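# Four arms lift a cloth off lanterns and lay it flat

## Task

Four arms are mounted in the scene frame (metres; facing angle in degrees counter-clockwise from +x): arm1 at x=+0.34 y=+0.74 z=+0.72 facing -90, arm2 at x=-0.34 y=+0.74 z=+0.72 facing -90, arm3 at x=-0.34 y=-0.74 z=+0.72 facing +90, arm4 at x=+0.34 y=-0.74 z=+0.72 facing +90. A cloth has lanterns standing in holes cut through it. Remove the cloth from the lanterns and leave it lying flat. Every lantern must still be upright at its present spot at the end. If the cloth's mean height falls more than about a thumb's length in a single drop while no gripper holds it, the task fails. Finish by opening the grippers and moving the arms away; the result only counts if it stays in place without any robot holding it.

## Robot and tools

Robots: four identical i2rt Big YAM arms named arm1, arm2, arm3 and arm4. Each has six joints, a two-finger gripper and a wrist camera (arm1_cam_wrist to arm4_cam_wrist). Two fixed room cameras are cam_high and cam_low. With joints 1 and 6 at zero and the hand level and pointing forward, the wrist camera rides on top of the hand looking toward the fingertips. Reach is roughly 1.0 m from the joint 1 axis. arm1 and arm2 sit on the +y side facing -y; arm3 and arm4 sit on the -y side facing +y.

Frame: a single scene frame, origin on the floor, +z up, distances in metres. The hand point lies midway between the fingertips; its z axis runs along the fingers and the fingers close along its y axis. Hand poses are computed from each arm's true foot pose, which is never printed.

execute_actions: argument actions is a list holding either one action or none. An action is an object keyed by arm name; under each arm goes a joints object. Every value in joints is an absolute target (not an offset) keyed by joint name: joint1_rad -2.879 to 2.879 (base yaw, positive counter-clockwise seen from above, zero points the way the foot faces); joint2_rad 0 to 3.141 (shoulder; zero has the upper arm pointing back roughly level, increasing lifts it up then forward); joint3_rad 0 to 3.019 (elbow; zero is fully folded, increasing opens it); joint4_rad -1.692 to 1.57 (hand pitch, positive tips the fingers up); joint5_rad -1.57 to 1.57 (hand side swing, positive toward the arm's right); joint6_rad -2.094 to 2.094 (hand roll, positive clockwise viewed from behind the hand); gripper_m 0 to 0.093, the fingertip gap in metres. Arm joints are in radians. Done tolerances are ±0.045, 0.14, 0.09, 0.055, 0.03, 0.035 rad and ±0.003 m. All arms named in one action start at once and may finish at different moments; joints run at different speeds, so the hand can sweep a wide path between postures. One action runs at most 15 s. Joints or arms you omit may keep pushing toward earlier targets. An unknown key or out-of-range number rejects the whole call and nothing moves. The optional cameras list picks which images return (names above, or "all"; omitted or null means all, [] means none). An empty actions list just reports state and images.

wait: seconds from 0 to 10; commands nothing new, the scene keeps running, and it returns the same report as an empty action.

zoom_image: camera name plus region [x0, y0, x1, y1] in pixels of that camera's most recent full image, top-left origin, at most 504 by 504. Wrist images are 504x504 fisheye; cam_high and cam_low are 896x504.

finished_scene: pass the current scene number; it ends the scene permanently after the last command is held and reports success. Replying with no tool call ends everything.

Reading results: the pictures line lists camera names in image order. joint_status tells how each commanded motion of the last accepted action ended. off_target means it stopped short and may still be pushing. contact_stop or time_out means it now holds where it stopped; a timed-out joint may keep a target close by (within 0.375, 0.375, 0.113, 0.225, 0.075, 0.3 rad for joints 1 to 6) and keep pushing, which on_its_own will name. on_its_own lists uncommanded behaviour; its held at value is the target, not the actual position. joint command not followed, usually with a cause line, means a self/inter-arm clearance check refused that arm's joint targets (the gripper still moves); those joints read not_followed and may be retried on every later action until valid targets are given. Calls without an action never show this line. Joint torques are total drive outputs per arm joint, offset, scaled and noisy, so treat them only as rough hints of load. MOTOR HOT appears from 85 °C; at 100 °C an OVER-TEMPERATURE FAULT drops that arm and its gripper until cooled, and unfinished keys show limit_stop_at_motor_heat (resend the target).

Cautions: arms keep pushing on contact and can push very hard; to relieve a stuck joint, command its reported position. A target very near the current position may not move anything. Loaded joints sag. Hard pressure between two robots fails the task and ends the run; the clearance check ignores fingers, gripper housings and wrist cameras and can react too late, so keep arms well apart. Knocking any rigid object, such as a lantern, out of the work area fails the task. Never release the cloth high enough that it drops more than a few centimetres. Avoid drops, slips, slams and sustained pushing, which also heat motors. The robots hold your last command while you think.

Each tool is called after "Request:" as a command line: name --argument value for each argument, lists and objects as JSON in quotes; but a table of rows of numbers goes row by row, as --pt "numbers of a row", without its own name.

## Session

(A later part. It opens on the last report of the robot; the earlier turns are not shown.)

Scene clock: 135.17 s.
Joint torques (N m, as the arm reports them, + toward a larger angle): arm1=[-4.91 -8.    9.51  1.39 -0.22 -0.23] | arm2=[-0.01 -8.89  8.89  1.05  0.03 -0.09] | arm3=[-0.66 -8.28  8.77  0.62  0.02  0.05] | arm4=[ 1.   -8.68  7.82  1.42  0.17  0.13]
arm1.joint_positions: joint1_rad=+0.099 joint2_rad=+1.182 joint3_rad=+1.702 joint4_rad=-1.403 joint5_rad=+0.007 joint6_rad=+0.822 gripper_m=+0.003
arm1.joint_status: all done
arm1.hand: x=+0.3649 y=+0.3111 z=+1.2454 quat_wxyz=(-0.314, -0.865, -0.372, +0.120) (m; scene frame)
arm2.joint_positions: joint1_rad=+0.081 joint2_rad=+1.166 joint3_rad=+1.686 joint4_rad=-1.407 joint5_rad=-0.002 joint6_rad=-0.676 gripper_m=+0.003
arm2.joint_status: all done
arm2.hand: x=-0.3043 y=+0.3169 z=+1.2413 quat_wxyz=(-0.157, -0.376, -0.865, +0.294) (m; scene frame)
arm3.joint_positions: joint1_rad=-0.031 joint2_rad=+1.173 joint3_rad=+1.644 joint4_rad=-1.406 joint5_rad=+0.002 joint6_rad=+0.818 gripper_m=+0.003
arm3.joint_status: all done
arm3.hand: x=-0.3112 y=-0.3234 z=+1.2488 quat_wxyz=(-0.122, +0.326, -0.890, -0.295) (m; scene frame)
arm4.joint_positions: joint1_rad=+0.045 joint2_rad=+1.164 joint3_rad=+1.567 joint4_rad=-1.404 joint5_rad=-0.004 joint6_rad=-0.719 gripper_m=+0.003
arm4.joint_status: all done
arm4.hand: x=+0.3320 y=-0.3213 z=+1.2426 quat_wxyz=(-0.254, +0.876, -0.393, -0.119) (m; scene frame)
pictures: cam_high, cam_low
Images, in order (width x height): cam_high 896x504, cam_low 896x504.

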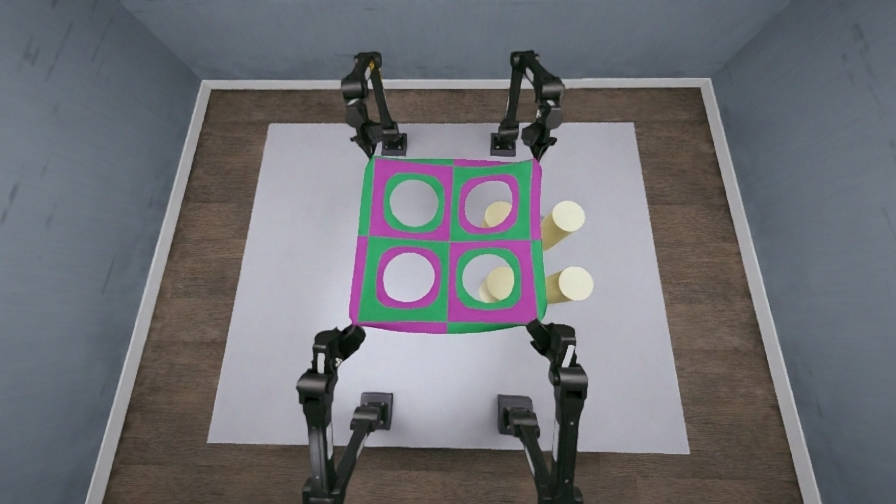

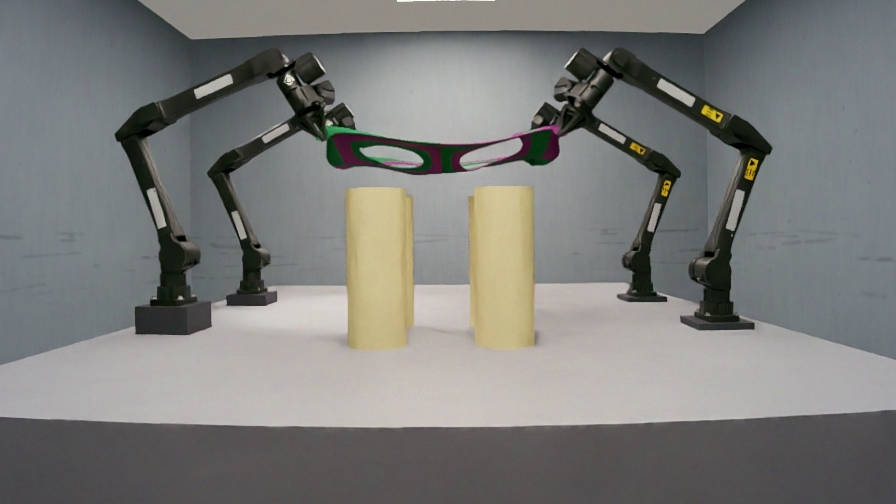

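Request:
execute_actions --actions '[{"arm1":{"joints":{"joint1_rad":-0.276,"joint2_rad":1.219,"joint3_rad":1.800,"joint6_rad":0.440}},"arm2":{"joints":{"joint1_rad":-0.303,"joint2_rad":1.198,"joint3_rad":1.772,"joint6_rad":-1.061}},"arm3":{"joints":{"joint1_rad":0.345,"joint2_rad":1.229,"joint3_rad":1.736,"joint6_rad":1.193}},"arm4":{"joints":{"joint1_rad":0.421,"joint2_rad":1.231,"joint3_rad":1.690,"joint6_rad":-0.342}}}]' --cameras '["cam_high","cam_low"]'

Scene clock: 138.07 s.
Joint torques (N m, as the arm reports them, + toward a larger angle): arm1=[-4.92 -7.96 12.87  1.34 -0.14 -0.19] | arm2=[-0.03 -6.9  11.97  1.05  0.04 -0.11] | arm3=[-0.75 -9.34 11.6   0.61 -0.01  0.02] | arm4=[ 0.8  -8.94 13.3   1.43  0.14  0.04]
arm1.joint_positions: joint1_rad=-0.280 joint2_rad=+1.226 joint3_rad=+1.740 joint4_rad=-1.403 joint5_rad=+0.005 joint6_rad=+0.456 gripper_m=+0.003
arm1.joint_status: all done
arm1.hand: x=+0.2003 y=+0.3162 z=+1.2473 quat_wxyz=(-0.249, -0.868, -0.367, +0.225) (m; scene frame)
arm2.joint_positions: joint1_rad=-0.299 joint2_rad=+1.190 joint3_rad=+1.715 joint4_rad=-1.407 joint5_rad=-0.003 joint6_rad=-1.047 gripper_m=+0.003
arm2.joint_status: all done
arm2.hand: x=-0.4652 y=+0.3268 z=+1.2458 quat_wxyz=(-0.038, -0.379, -0.862, +0.333) (m; scene frame)
arm3.joint_positions: joint1_rad=+0.343 joint2_rad=+1.238 joint3_rad=+1.685 joint4_rad=-1.406 joint5_rad=+0.004 joint6_rad=+1.181 gripper_m=+0.003
arm3.joint_status: all done
arm3.hand: x=-0.4747 y=-0.3226 z=+1.2430 quat_wxyz=(-0.011, +0.333, -0.891, -0.309) (m; scene frame)
arm4.joint_positions: joint1_rad=+0.425 joint2_rad=+1.240 joint3_rad=+1.626 joint4_rad=-1.404 joint5_rad=-0.002 joint6_rad=-0.352 gripper_m=+0.003
arm4.joint_status: all done
arm4.hand: x=+0.1667 y=-0.3267 z=+1.2401 quat_wxyz=(-0.188, +0.880, -0.388, -0.197) (m; scene frame)
pictures: cam_high, cam_low
Images, in order (width x height): cam_high 896x504, cam_low 896x504.

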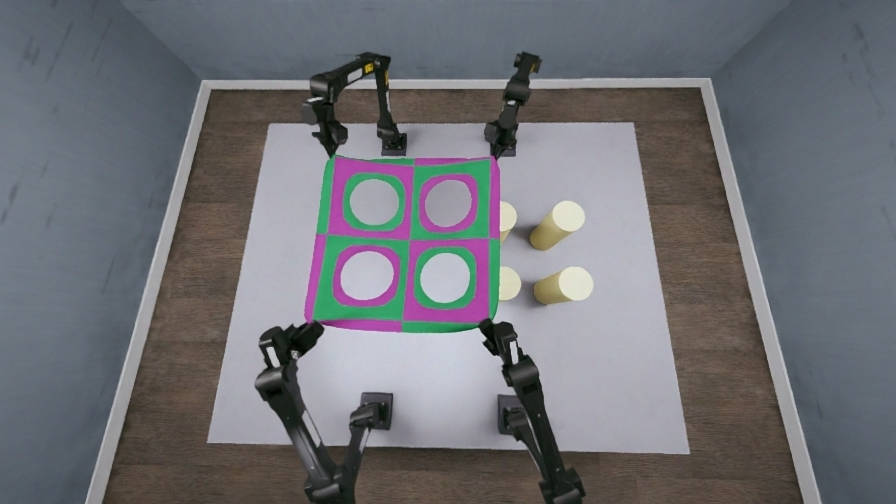

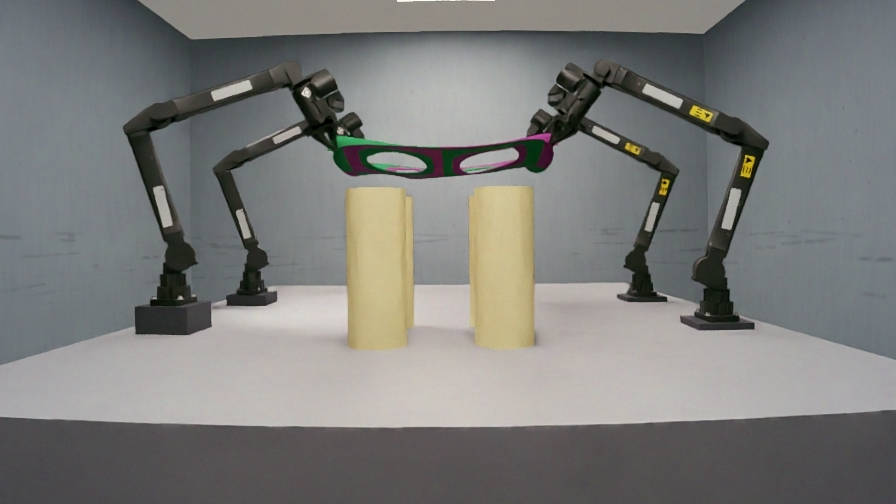

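Request:
execute_actions --actions '[{"arm1":{"joints":{"joint1_rad":-0.517,"joint2_rad":1.358,"joint3_rad":1.949,"joint6_rad":0.192}},"arm2":{"joints":{"joint1_rad":-0.554,"joint2_rad":1.338,"joint3_rad":1.915,"joint6_rad":-1.315}},"arm3":{"joints":{"joint1_rad":0.587,"joint2_rad":1.375,"joint3_rad":1.890,"joint6_rad":1.438}},"arm4":{"joints":{"joint1_rad":0.652,"joint2_rad":1.392,"joint3_rad":1.860,"joint6_rad":-0.104}}}]' --cameras '["cam_high","cam_low"]'

Scene clock: 140.83 s.
Joint torques (N m, as the arm reports them, + toward a larger angle): arm1=[ -4.51 -11.73  12.6    1.38  -0.09  -0.18] | arm2=[  0.04 -11.15  11.53   1.13   0.04  -0.09] | arm3=[ -1.1  -11.57  11.34   0.7    0.    -0.01] | arm4=[  0.33 -11.63  12.85   1.43   0.1    0.07]
arm1.joint_positions: joint1_rad=-0.529 joint2_rad=+1.379 joint3_rad=+1.893 joint4_rad=-1.403 joint5_rad=+0.003 joint6_rad=+0.208 gripper_m=+0.003
arm1.joint_status: all done
arm1.hand: x=+0.0691 y=+0.3139 z=+1.2537 quat_wxyz=(-0.187, -0.867, -0.367, +0.279) (m; scene frame)
arm2.joint_positions: joint1_rad=-0.555 joint2_rad=+1.343 joint3_rad=+1.865 joint4_rad=-1.409 joint5_rad=-0.003 joint6_rad=-1.302 gripper_m=+0.003
arm2.joint_status: all done
arm2.hand: x=-0.5961 y=+0.3239 z=+1.2511 quat_wxyz=(+0.048, -0.380, -0.863, +0.329) (m; scene frame)
arm3.joint_positions: joint1_rad=+0.589 joint2_rad=+1.386 joint3_rad=+1.844 joint4_rad=-1.409 joint5_rad=+0.004 joint6_rad=+1.427 gripper_m=+0.003
arm3.joint_status: all done
arm3.hand: x=-0.6042 y=-0.3231 z=+1.2535 quat_wxyz=(+0.064, +0.333, -0.889, -0.306) (m; scene frame)
arm4.joint_positions: joint1_rad=+0.664 joint2_rad=+1.408 joint3_rad=+1.801 joint4_rad=-1.405 joint5_rad=-0.002 joint6_rad=-0.115 gripper_m=+0.003
arm4.joint_status: all done
arm4.hand: x=+0.0359 y=-0.3258 z=+1.2479 quat_wxyz=(-0.138, +0.880, -0.387, -0.238) (m; scene frame)
pictures: cam_high, cam_low
Images, in order (width x height): cam_high 896x504, cam_low 896x504.

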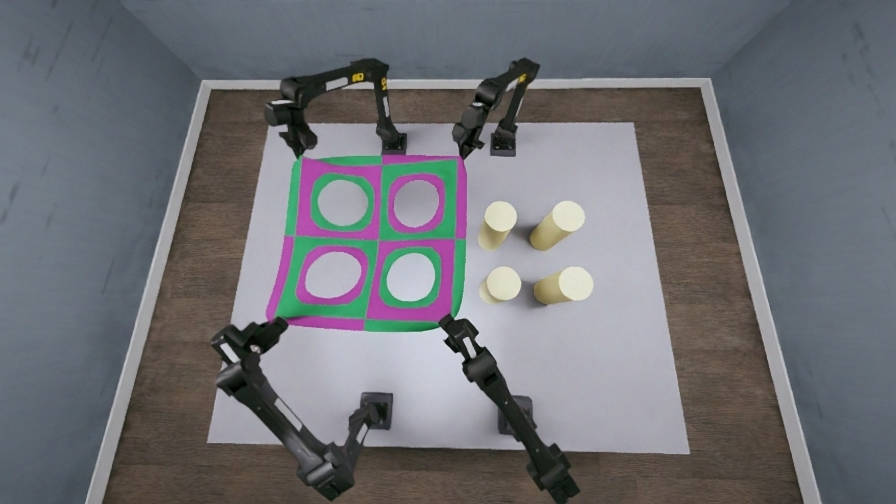

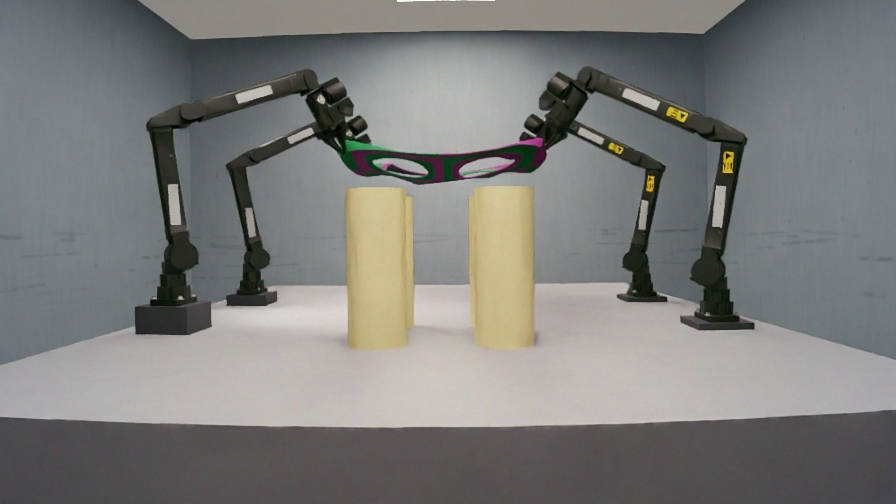

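The cloth is now fully over the free part of the table and clear of the lanterns. Beginning the descent.

Request:
execute_actions --actions '[{"arm1":{"joints":{"joint3_rad":1.614,"joint4_rad":-1.283}},"arm2":{"joints":{"joint3_rad":1.573,"joint4_rad":-1.279}},"arm3":{"joints":{"joint2_rad":1.400,"joint3_rad":1.586,"joint4_rad":-1.294}},"arm4":{"joints":{"joint2_rad":1.412,"joint3_rad":1.533,"joint4_rad":-1.266}}}]' --cameras '["cam_high","cam_low"]'

Scene clock: 155.53 s.
Joint torques (N m, as the arm reports them, + toward a larger angle): arm1=[ -4.65 -12.13  10.6    1.69  -0.09  -0.18] | arm2=[  0.3  -11.7   10.13   1.82   0.03  -0.1 ] | arm3=[ -0.89 -12.74   9.75   1.62  -0.01   0.01] | arm4=[  0.39 -12.07   8.56   1.72   0.11   0.09]
arm1.joint_positions: joint1_rad=-0.529 joint2_rad=+1.379 joint3_rad=+1.592 joint4_rad=-1.295 joint5_rad=+0.003 joint6_rad=+0.207 gripper_m=+0.003
arm1.joint_status: all done
arm1.hand: x=+0.0674 y=+0.3133 z=+1.1209 quat_wxyz=(-0.134, -0.893, -0.378, +0.204) (m; scene frame)
arm2.joint_positions: joint1_rad=-0.555 joint2_rad=+1.341 joint3_rad=+1.554 joint4_rad=-1.295 joint5_rad=-0.003 joint6_rad=-1.303 gripper_m=+0.003
arm2.joint_status: all done
arm2.hand: x=-0.5968 y=+0.3231 z=+1.1150 quat_wxyz=(+0.035, -0.391, -0.889, +0.237) (m; scene frame)
arm3.joint_positions: joint1_rad=+0.589 joint2_rad=+1.411 joint3_rad=+1.569 joint4_rad=-1.315 joint5_rad=+0.004 joint6_rad=+1.427 gripper_m=+0.003
arm3.joint_status: all done
arm3.hand: x=-0.6055 y=-0.3206 z=+1.1197 quat_wxyz=(+0.043, +0.342, -0.915, -0.209) (m; scene frame)
arm4.joint_positions: joint1_rad=+0.664 joint2_rad=+1.427 joint3_rad=+1.529 joint4_rad=-1.280 joint5_rad=-0.002 joint6_rad=-0.114 gripper_m=+0.003
arm4.joint_status: all done
arm4.hand: x=+0.0369 y=-0.3272 z=+1.1220 quat_wxyz=(-0.098, +0.898, -0.395, -0.169) (m; scene frame)
pictures: cam_high, cam_low
Images, in order (width x height): cam_high 896x504, cam_low 896x504.

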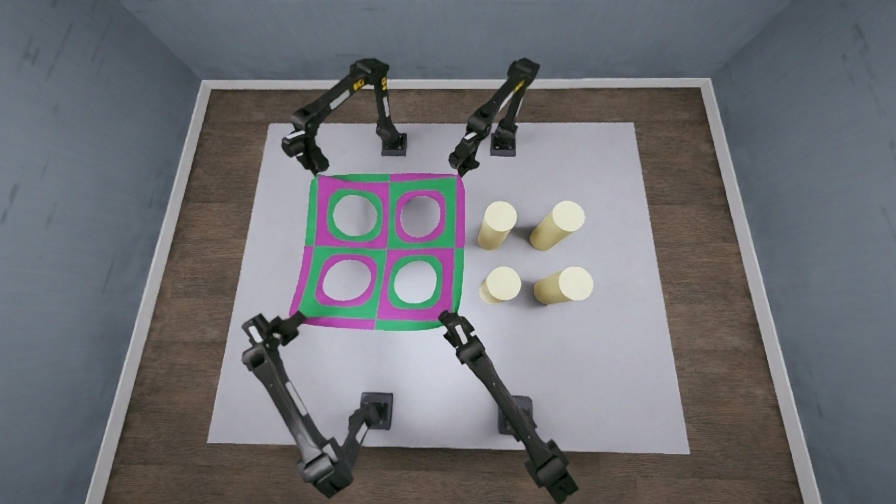

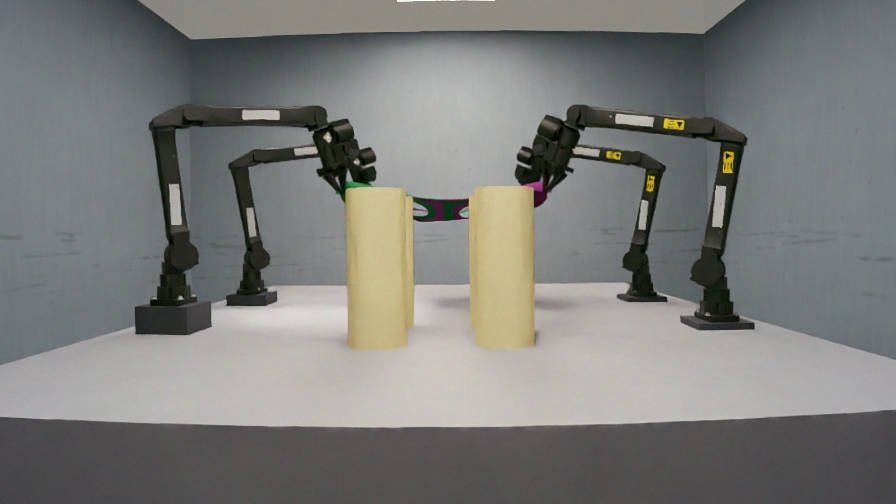

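Request:
execute_actions --actions '[{"arm1":{"joints":{"joint2_rad":1.430,"joint3_rad":1.417,"joint4_rad":-1.169}},"arm2":{"joints":{"joint2_rad":1.400,"joint3_rad":1.370,"joint4_rad":-1.160}},"arm3":{"joints":{"joint2_rad":1.471,"joint3_rad":1.384,"joint4_rad":-1.146}},"arm4":{"joints":{"joint2_rad":1.498,"joint3_rad":1.332,"joint4_rad":-1.100}}}]' --cameras '["cam_high"]'

Scene clock: 157.83 s.
Joint torques (N m, as the arm reports them, + toward a larger angle): arm1=[ -4.59 -13.71  10.79   1.4   -0.09  -0.16] | arm2=[  0.25 -12.95  10.11   1.36   0.02  -0.11] | arm3=[ -1.08 -13.3    9.81   1.36   0.01   0.02] | arm4=[  0.4  -14.4    8.64   1.47   0.1    0.09]
arm1.joint_positions: joint1_rad=-0.529 joint2_rad=+1.454 joint3_rad=+1.393 joint4_rad=-1.179 joint5_rad=+0.003 joint6_rad=+0.206 gripper_m=+0.003
arm1.joint_status: all done
arm1.hand: x=+0.0656 y=+0.3125 z=+1.0000 quat_wxyz=(-0.090, -0.908, -0.384, +0.140) (m; scene frame)
arm2.joint_positions: joint1_rad=-0.555 joint2_rad=+1.409 joint3_rad=+1.347 joint4_rad=-1.174 joint5_rad=-0.003 joint6_rad=-1.303 gripper_m=+0.003
arm2.joint_status: all done
arm2.hand: x=-0.5963 y=+0.3243 z=+0.9957 quat_wxyz=(+0.023, -0.397, -0.903, +0.163) (m; scene frame)
arm3.joint_positions: joint1_rad=+0.589 joint2_rad=+1.482 joint3_rad=+1.364 joint4_rad=-1.166 joint5_rad=+0.004 joint6_rad=+1.427 gripper_m=+0.003
arm3.joint_status: all done
arm3.hand: x=-0.6062 y=-0.3189 z=+1.0025 quat_wxyz=(+0.029, +0.347, -0.926, -0.148) (m; scene frame)
arm4.joint_positions: joint1_rad=+0.664 joint2_rad=+1.521 joint3_rad=+1.325 joint4_rad=-1.112 joint5_rad=-0.002 joint6_rad=-0.114 gripper_m=+0.003
arm4.joint_status: all done
arm4.hand: x=+0.0367 y=-0.3271 z=+0.9957 quat_wxyz=(-0.065, +0.907, -0.400, -0.114) (m; scene frame)
pictures: cam_high
Images, in order (width x height): cam_high 896x504.

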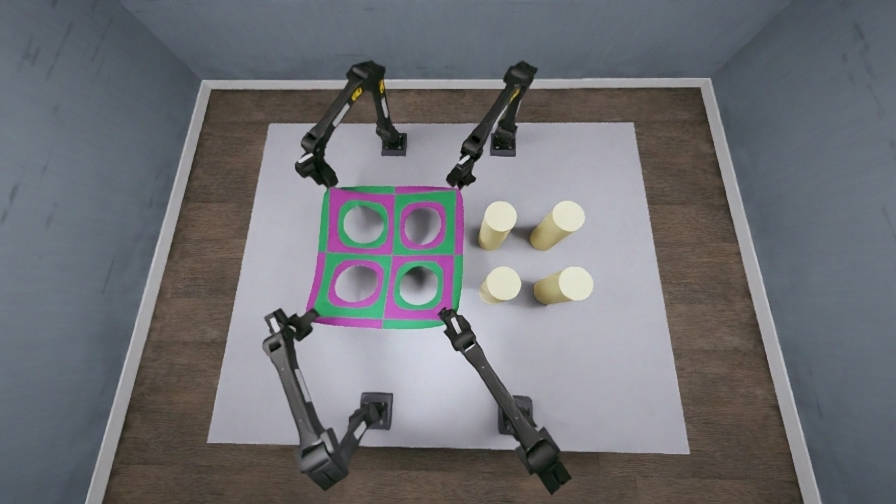

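Request:
execute_actions --actions '[{"arm1":{"joints":{"joint2_rad":1.579,"joint3_rad":1.275,"joint4_rad":-1.041}},"arm2":{"joints":{"joint2_rad":1.562,"joint3_rad":1.252,"joint4_rad":-1.044}},"arm3":{"joints":{"joint2_rad":1.629,"joint3_rad":1.241,"joint4_rad":-0.984}},"arm4":{"joints":{"joint2_rad":1.671,"joint3_rad":1.223,"joint4_rad":-0.942}}}]' --cameras '["cam_high","cam_low"]'

Scene clock: 163.17 s.
Joint torques (N m, as the arm reports them, + toward a larger angle): arm1=[ -4.49 -14.92   9.95   1.    -0.09  -0.17] | arm2=[  0.27 -16.2    9.4    0.96   0.02  -0.12] | arm3=[ -1.14 -14.32   9.23   1.04   0.01   0.03] | arm4=[  0.35 -15.99   7.46   1.21   0.11   0.1 ]
arm1.joint_positions: joint1_rad=-0.529 joint2_rad=+1.603 joint3_rad=+1.251 joint4_rad=-1.048 joint5_rad=+0.003 joint6_rad=+0.206 gripper_m=+0.003
arm1.joint_status: all done
arm1.hand: x=+0.0665 y=+0.3160 z=+0.8747 quat_wxyz=(-0.045, -0.918, -0.388, +0.075) (m; scene frame)
arm2.joint_positions: joint1_rad=-0.555 joint2_rad=+1.583 joint3_rad=+1.227 joint4_rad=-1.055 joint5_rad=-0.003 joint6_rad=-1.303 gripper_m=+0.003
arm2.joint_status: all done
arm2.hand: x=-0.5972 y=+0.3233 z=+0.8694 quat_wxyz=(+0.011, -0.402, -0.912, +0.077) (m; scene frame)
arm3.joint_positions: joint1_rad=+0.589 joint2_rad=+1.635 joint3_rad=+1.218 joint4_rad=-1.001 joint5_rad=+0.004 joint6_rad=+1.427 gripper_m=+0.003
arm3.joint_status: all done
arm3.hand: x=-0.6049 y=-0.3204 z=+0.8758 quat_wxyz=(+0.015, +0.349, -0.933, -0.083) (m; scene frame)
arm4.joint_positions: joint1_rad=+0.664 joint2_rad=+1.699 joint3_rad=+1.218 joint4_rad=-0.951 joint5_rad=-0.002 joint6_rad=-0.114 gripper_m=+0.003
arm4.joint_status: all done
arm4.hand: x=+0.0361 y=-0.3265 z=+0.8723 quat_wxyz=(-0.034, +0.913, -0.402, -0.060) (m; scene frame)
pictures: cam_high, cam_low
Images, in order (width x height): cam_high 896x504, cam_low 896x504.

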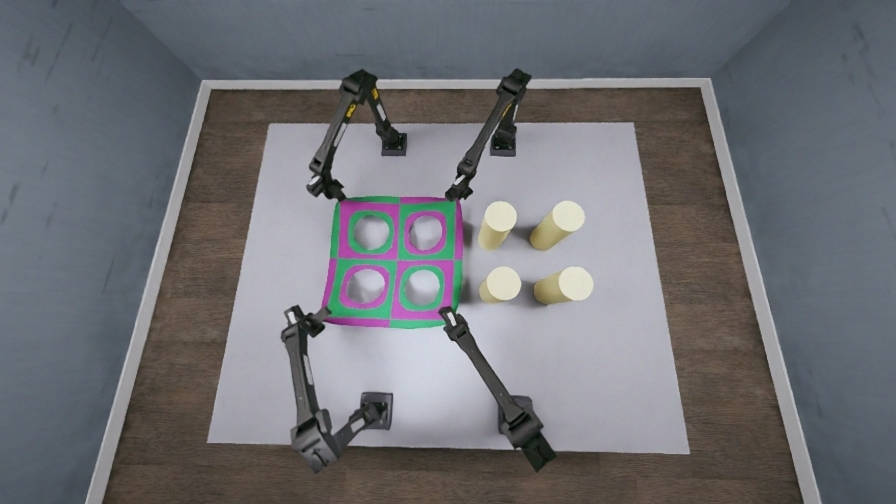

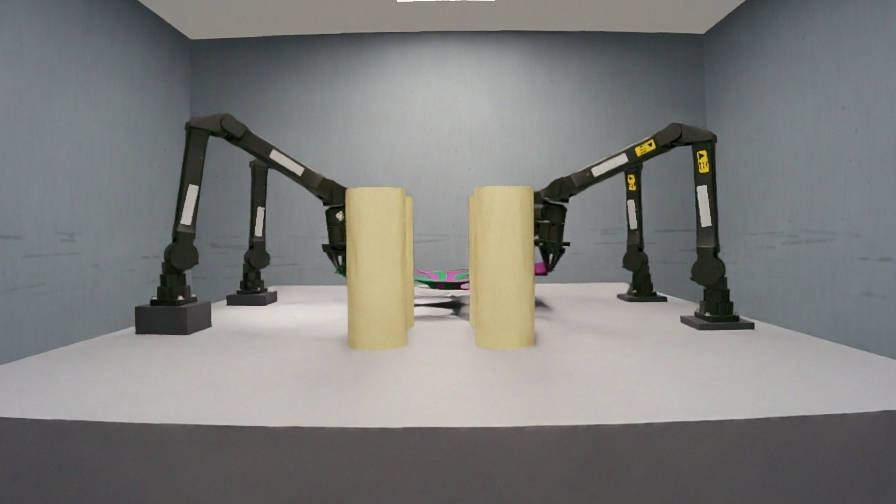

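Request:
execute_actions --actions '[{"arm1":{"joints":{"joint1_rad":-0.508,"joint2_rad":1.798,"joint3_rad":1.240,"joint4_rad":-0.939}},"arm2":{"joints":{"joint2_rad":1.790,"joint3_rad":1.215,"joint4_rad":-0.926}},"arm3":{"joints":{"joint1_rad":0.606,"joint2_rad":1.874,"joint3_rad":1.220,"joint4_rad":-0.849}},"arm4":{"joints":{"joint2_rad":1.903,"joint3_rad":1.212,"joint4_rad":-0.819}}}]' --cameras '["all"]'

Scene clock: 171.33 s.
Joint torques (N m, as the arm reports them, + toward a larger angle): arm1=[ -4.36 -17.07   8.43   0.74  -0.08  -0.17] | arm2=[  0.01 -17.43   8.13   0.61   0.01  -0.13] | arm3=[  0.01 -16.28   7.84   0.82   0.03   0.04] | arm4=[  0.38 -17.61   6.32   0.99   0.11   0.1 ]
arm1.joint_positions: joint1_rad=-0.523 joint2_rad=+1.824 joint3_rad=+1.220 joint4_rad=-0.945 joint5_rad=+0.003 joint6_rad=+0.206 gripper_m=+0.003
arm1.joint_status: all done
arm1.hand: x=+0.0678 y=+0.3146 z=+0.7593 quat_wxyz=(-0.003, -0.920, -0.392, +0.014) (m; scene frame)
arm2.joint_positions: joint1_rad=-0.555 joint2_rad=+1.806 joint3_rad=+1.193 joint4_rad=-0.936 joint5_rad=-0.003 joint6_rad=-1.303 gripper_m=+0.003
arm2.joint_status: all done
arm2.hand: x=-0.5983 y=+0.3218 z=+0.7543 quat_wxyz=(+0.001, -0.403, -0.915, +0.009) (m; scene frame)
arm3.joint_positions: joint1_rad=+0.595 joint2_rad=+1.883 joint3_rad=+1.203 joint4_rad=-0.864 joint5_rad=+0.003 joint6_rad=+1.428 gripper_m=+0.003
arm3.joint_status: all done
arm3.hand: x=-0.6115 y=-0.3159 z=+0.7536 quat_wxyz=(+0.002, +0.353, -0.935, -0.021) (m; scene frame)
arm4.joint_positions: joint1_rad=+0.664 joint2_rad=+1.930 joint3_rad=+1.206 joint4_rad=-0.828 joint5_rad=-0.002 joint6_rad=-0.114 gripper_m=+0.003
arm4.joint_status: all done
arm4.hand: x=+0.0366 y=-0.3273 z=+0.7574 quat_wxyz=(-0.004, +0.915, -0.403, -0.009) (m; scene frame)
pictures: arm1_cam_wrist, arm2_cam_wrist, arm3_cam_wrist, arm4_cam_wrist, cam_high, cam_low
Images, in order (width x height): arm1_cam_wrist 504x504, arm2_cam_wrist 504x504, arm3_cam_wrist 504x504, arm4_cam_wrist 504x504, cam_high 896x504, cam_low 896x504.

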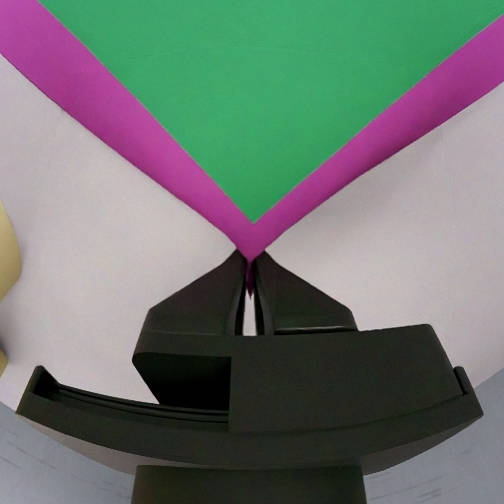

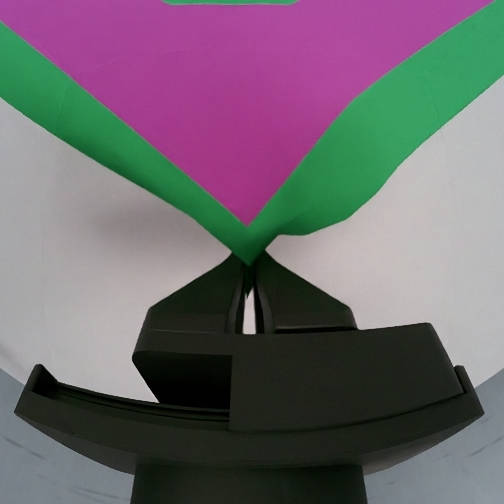

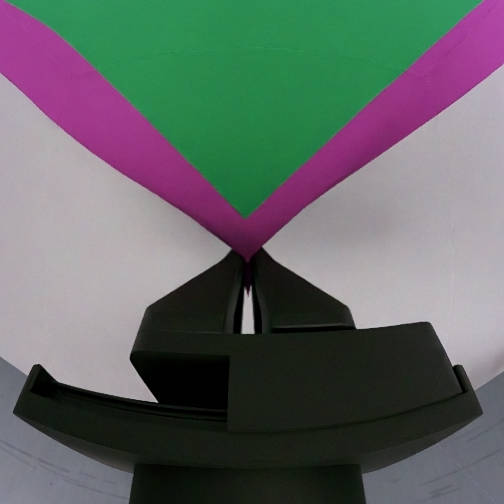

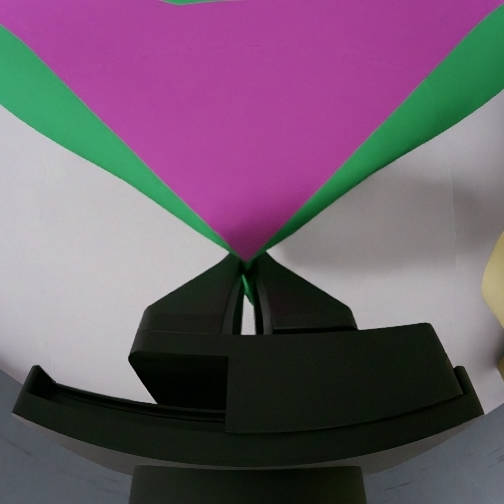

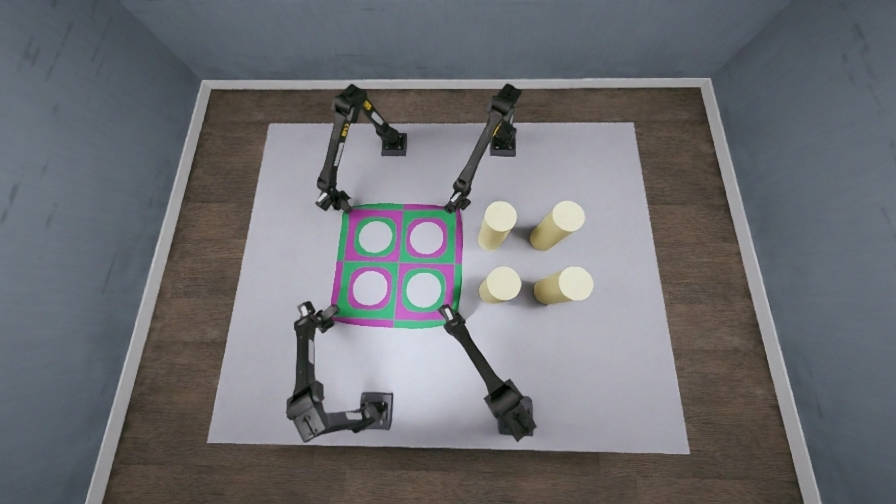

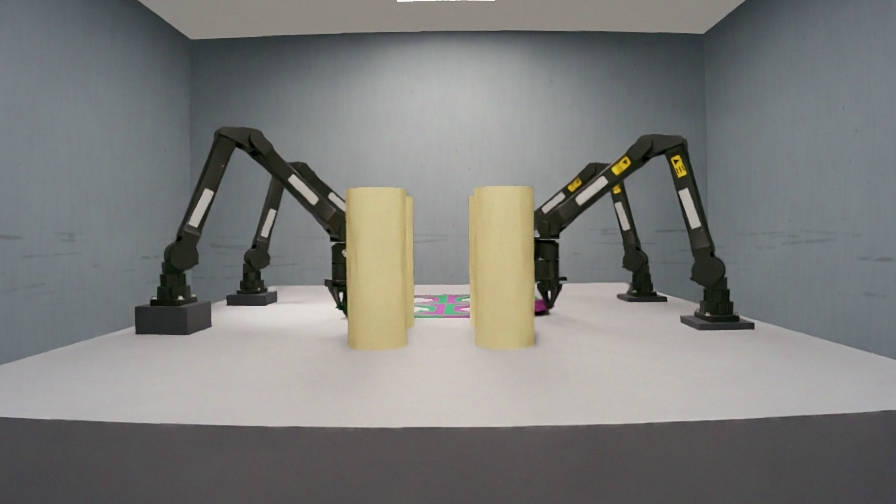

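Request:
zoom_image --camera "cam_high" --region '[310, 180, 500, 345]'

Request:
zoom_image --camera "cam_low" --region '[320, 270, 580, 340]'

Region (310, 180, 500, 345) of cam_high's 896x504 image, scaled by 2.653, with more detail than that image has; it fills the top 438 rows of this view, and the rest is white.

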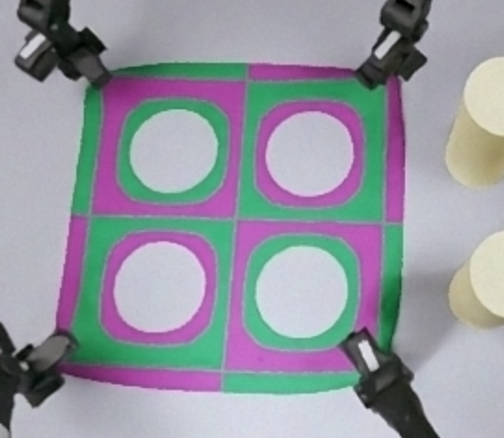

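Region (320, 270, 580, 340) of cam_low's 896x504 image, scaled by 1.938, with more detail than that image has; it fills the top 136 rows of this view, and the rest is white.

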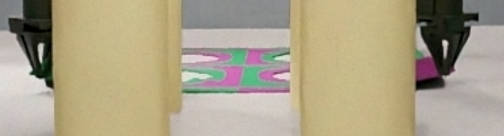

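Request:
execute_actions --actions '[{"arm1":{"joints":{"joint2_rad":1.832}},"arm2":{"joints":{"joint2_rad":1.824}},"arm3":{"joints":{"joint2_rad":1.908}},"arm4":{"joints":{"joint2_rad":1.937}}}]' --cameras '["arm2_cam_wrist","arm3_cam_wrist","cam_high"]'

Scene clock: 175.93 s.
Joint torques (N m, as the arm reports them, + toward a larger angle): arm1=[ -4.28 -14.18   8.34   0.69  -0.08  -0.16] | arm2=[  0.29 -14.73   8.03   0.61   0.01  -0.13] | arm3=[ -0.08 -14.63   7.72   0.73   0.03   0.04] | arm4=[  0.29 -15.04   6.22   1.01   0.09   0.08]
arm1.joint_positions: joint1_rad=-0.523 joint2_rad=+1.824 joint3_rad=+1.220 joint4_rad=-0.945 joint5_rad=+0.003 joint6_rad=+0.206 gripper_m=+0.003
arm1.joint_status: all done
arm1.hand: x=+0.0678 y=+0.3146 z=+0.7593 quat_wxyz=(-0.003, -0.920, -0.392, +0.014) (m; scene frame)
arm2.joint_positions: joint1_rad=-0.555 joint2_rad=+1.806 joint3_rad=+1.193 joint4_rad=-0.936 joint5_rad=-0.003 joint6_rad=-1.303 gripper_m=+0.003
arm2.joint_status: all done
arm2.hand: x=-0.5983 y=+0.3218 z=+0.7543 quat_wxyz=(+0.001, -0.403, -0.915, +0.009) (m; scene frame)
arm3.joint_positions: joint1_rad=+0.595 joint2_rad=+1.895 joint3_rad=+1.203 joint4_rad=-0.864 joint5_rad=+0.003 joint6_rad=+1.428 gripper_m=+0.003
arm3.joint_status: all done
arm3.hand: x=-0.6105 y=-0.3173 z=+0.7477 quat_wxyz=(+0.001, +0.353, -0.935, -0.015) (m; scene frame)
arm4.joint_positions: joint1_rad=+0.664 joint2_rad=+1.930 joint3_rad=+1.206 joint4_rad=-0.828 joint5_rad=-0.002 joint6_rad=-0.114 gripper_m=+0.003
arm4.joint_status: all done
arm4.hand: x=+0.0366 y=-0.3273 z=+0.7574 quat_wxyz=(-0.004, +0.915, -0.403, -0.009) (m; scene frame)
pictures: arm2_cam_wrist, arm3_cam_wrist, cam_high
Images, in order (width x height): arm2_cam_wrist 504x504, arm3_cam_wrist 504x504, cam_high 896x504.

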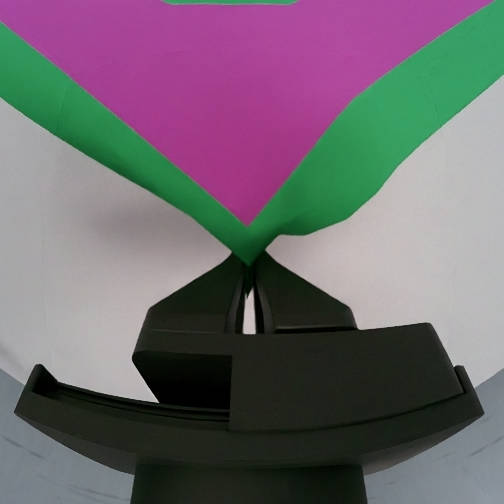

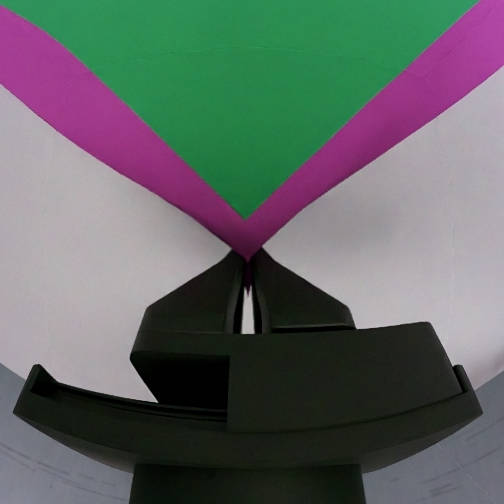

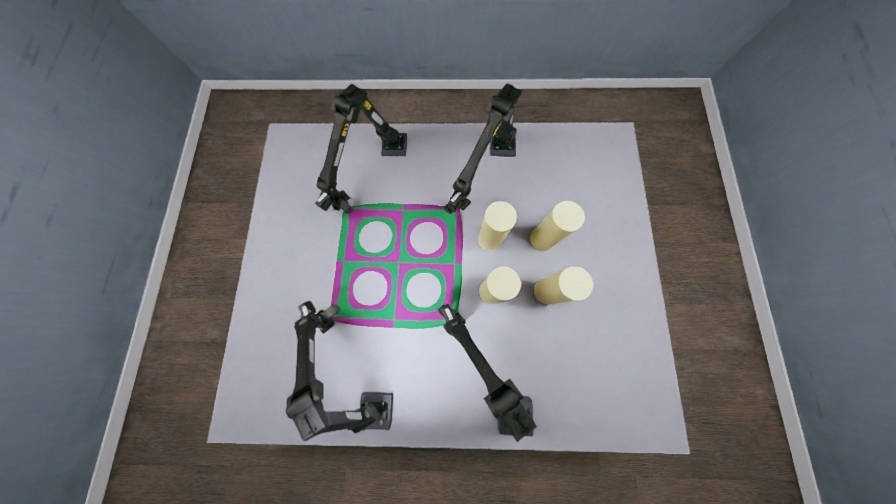

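Request:
execute_actions --actions '[{"arm1":{"joints":{"gripper_m":0.06}},"arm2":{"joints":{"gripper_m":0.06}},"arm3":{"joints":{"gripper_m":0.06}},"arm4":{"joints":{"gripper_m":0.06}}}]' --cameras '["all"]'

Scene clock: 178.80 s.
Joint torques (N m, as the arm reports them, + toward a larger angle): arm1=[ -4.77 -14.47   8.37   0.69  -0.08  -0.16] | arm2=[  0.3  -14.72   8.02   0.61  -0.02  -0.13] | arm3=[ -0.44 -15.     7.59   0.71   0.05   0.04] | arm4=[  0.32 -14.8    6.14   1.01   0.11   0.09]
arm1.joint_positions: joint1_rad=-0.521 joint2_rad=+1.824 joint3_rad=+1.220 joint4_rad=-0.945 joint5_rad=+0.003 joint6_rad=+0.206 gripper_m=+0.060
arm1.joint_status: all done
arm1.hand: x=+0.0687 y=+0.3141 z=+0.7593 quat_wxyz=(-0.003, -0.919, -0.393, +0.014) (m; scene frame)
arm2.joint_positions: joint1_rad=-0.555 joint2_rad=+1.806 joint3_rad=+1.193 joint4_rad=-0.936 joint5_rad=-0.002 joint6_rad=-1.304 gripper_m=+0.060
arm2.joint_status: all done
arm2.hand: x=-0.5985 y=+0.3219 z=+0.7543 quat_wxyz=(+0.001, -0.403, -0.915, +0.009) (m; scene frame)
arm3.joint_positions: joint1_rad=+0.597 joint2_rad=+1.895 joint3_rad=+1.203 joint4_rad=-0.864 joint5_rad=+0.002 joint6_rad=+1.428 gripper_m=+0.060
arm3.joint_status: all done
arm3.hand: x=-0.6116 y=-0.3180 z=+0.7477 quat_wxyz=(+0.001, +0.354, -0.935, -0.015) (m; scene frame)
arm4.joint_positions: joint1_rad=+0.664 joint2_rad=+1.930 joint3_rad=+1.206 joint4_rad=-0.828 joint5_rad=-0.002 joint6_rad=-0.114 gripper_m=+0.060
arm4.joint_status: all done
arm4.hand: x=+0.0366 y=-0.3273 z=+0.7574 quat_wxyz=(-0.004, +0.915, -0.404, -0.009) (m; scene frame)
pictures: arm1_cam_wrist, arm2_cam_wrist, arm3_cam_wrist, arm4_cam_wrist, cam_high, cam_low
Images, in order (width x height): arm1_cam_wrist 504x504, arm2_cam_wrist 504x504, arm3_cam_wrist 504x504, arm4_cam_wrist 504x504, cam_high 896x504, cam_low 896x504.

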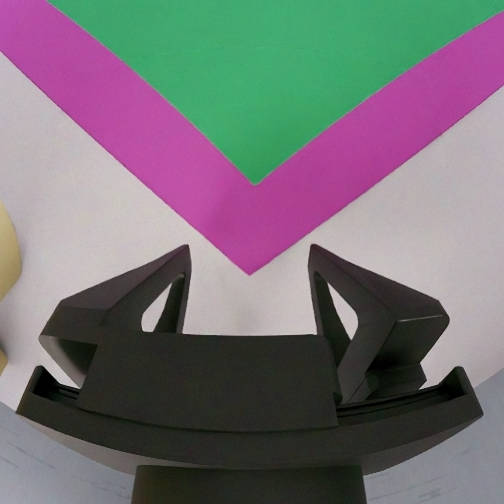

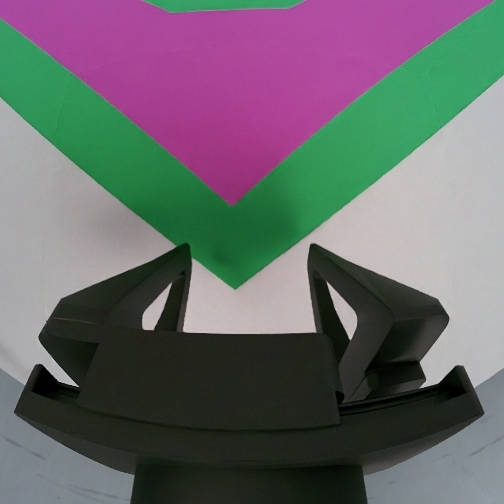

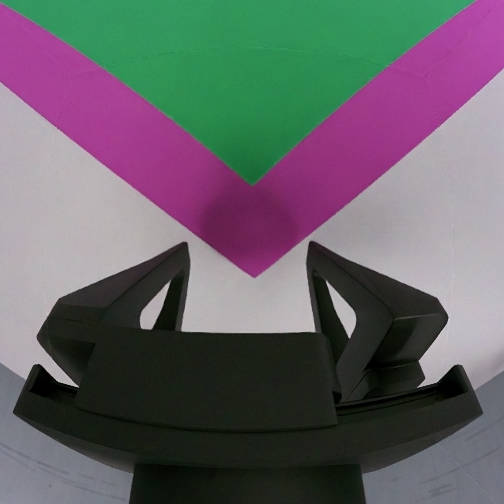

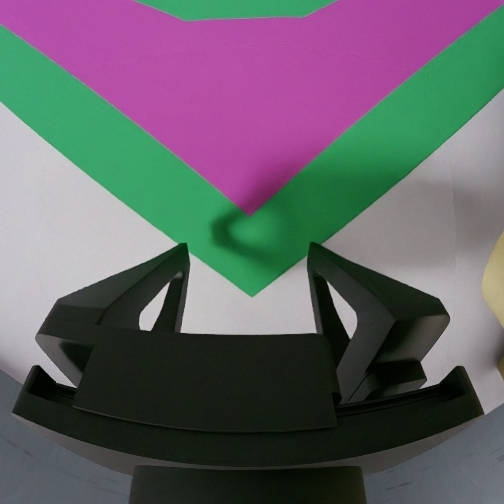

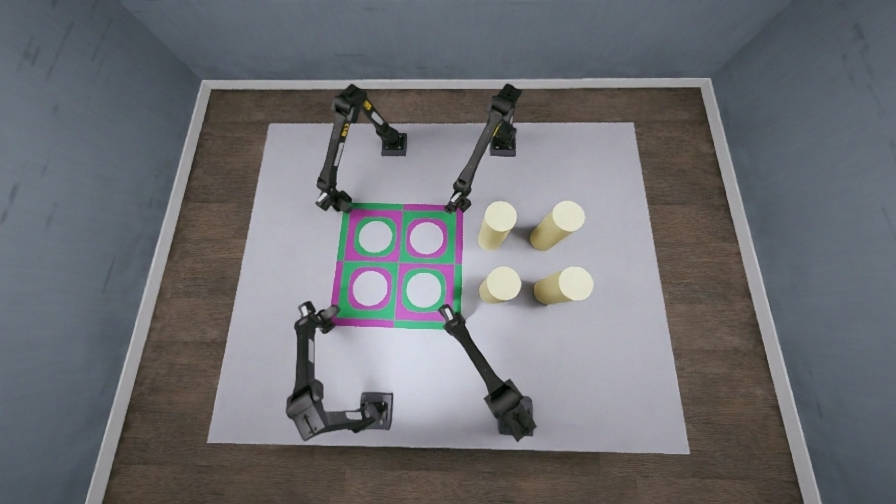

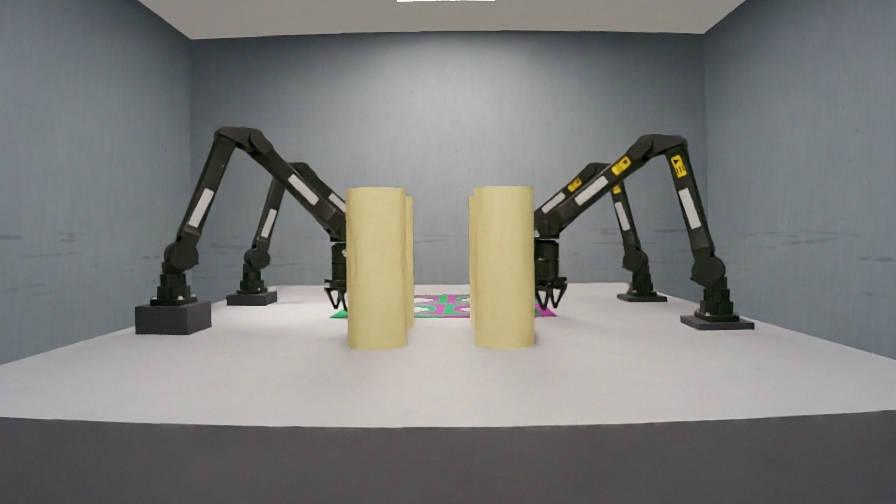

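All four corners are released and lying flat. Retracting the arms.

Request:
execute_actions --actions '[{"arm1":{"joints":{"joint2_rad":0.55}},"arm2":{"joints":{"joint2_rad":0.55}},"arm3":{"joints":{"joint2_rad":0.55}},"arm4":{"joints":{"joint2_rad":0.55}}}]' --cameras '["cam_high","cam_low"]'

Scene clock: 181.57 s.
Joint torques (N m, as the arm reports them, + toward a larger angle): arm1=[-4.25  3.01  9.43  2.08 -0.1  -0.17] | arm2=[ 0.31  2.4   9.35  2.25  0.04 -0.06] | arm3=[-0.23  1.18  9.06  2.21  0.   -0.04] | arm4=[0.31 2.89 8.   2.34 0.12 0.1 ]
arm1.joint_positions: joint1_rad=-0.521 joint2_rad=+0.542 joint3_rad=+1.220 joint4_rad=-0.945 joint5_rad=+0.003 joint6_rad=+0.206 gripper_m=+0.060
arm1.joint_status: all done
arm1.hand: x=+0.1980 y=+0.5127 z=+1.2997 quat_wxyz=(-0.344, -0.729, -0.313, +0.501) (m; scene frame)
arm2.joint_positions: joint1_rad=-0.555 joint2_rad=+0.548 joint3_rad=+1.194 joint4_rad=-0.933 joint5_rad=-0.002 joint6_rad=-1.304 gripper_m=+0.060
arm2.joint_status: all done
arm2.hand: x=-0.4821 y=+0.5051 z=+1.2838 quat_wxyz=(+0.088, -0.322, -0.735, +0.591) (m; scene frame)
arm3.joint_positions: joint1_rad=+0.597 joint2_rad=+0.544 joint3_rad=+1.203 joint4_rad=-0.861 joint5_rad=+0.002 joint6_rad=+1.428 gripper_m=+0.060
arm3.joint_status: all done
arm3.hand: x=-0.4821 y=-0.5176 z=+1.3345 quat_wxyz=(+0.137, +0.273, -0.720, -0.623) (m; scene frame)
arm4.joint_positions: joint1_rad=+0.664 joint2_rad=+0.544 joint3_rad=+1.206 joint4_rad=-0.826 joint5_rad=-0.002 joint6_rad=-0.114 gripper_m=+0.060
arm4.joint_status: all done
arm4.hand: x=+0.1731 y=-0.5152 z=+1.3743 quat_wxyz=(-0.326, +0.698, -0.308, -0.559) (m; scene frame)
pictures: cam_high, cam_low
Images, in order (width x height): cam_high 896x504, cam_low 896x504.

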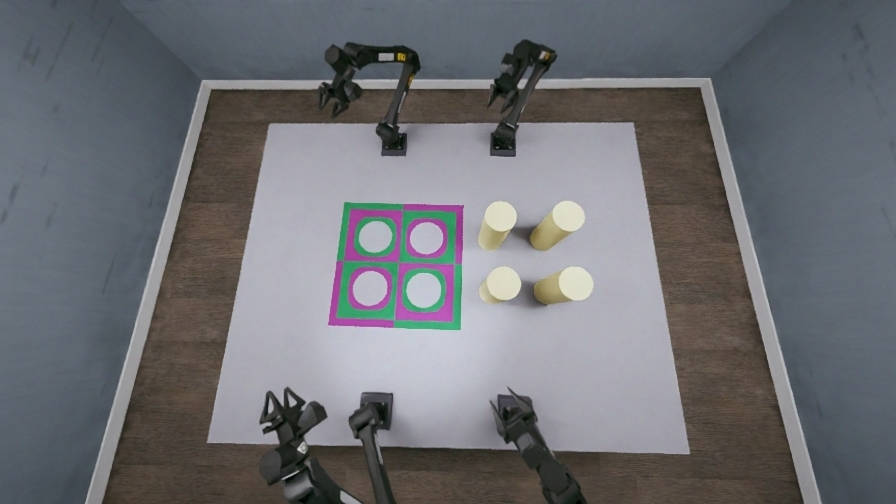

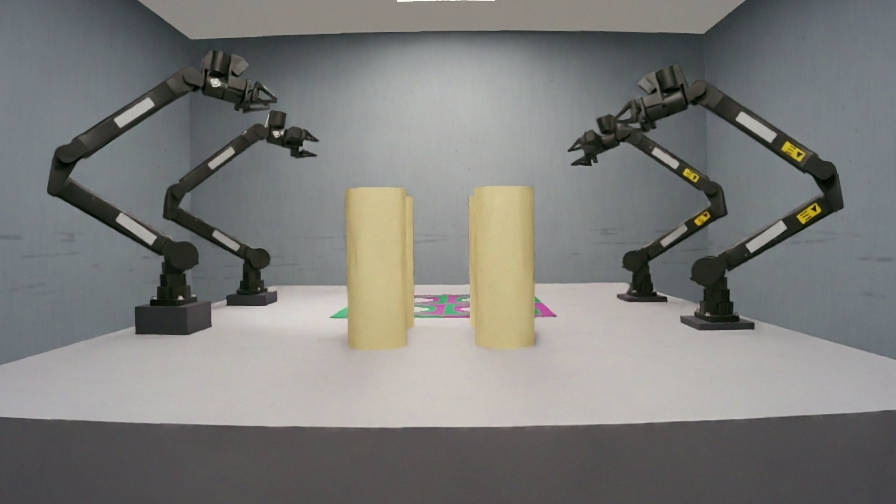

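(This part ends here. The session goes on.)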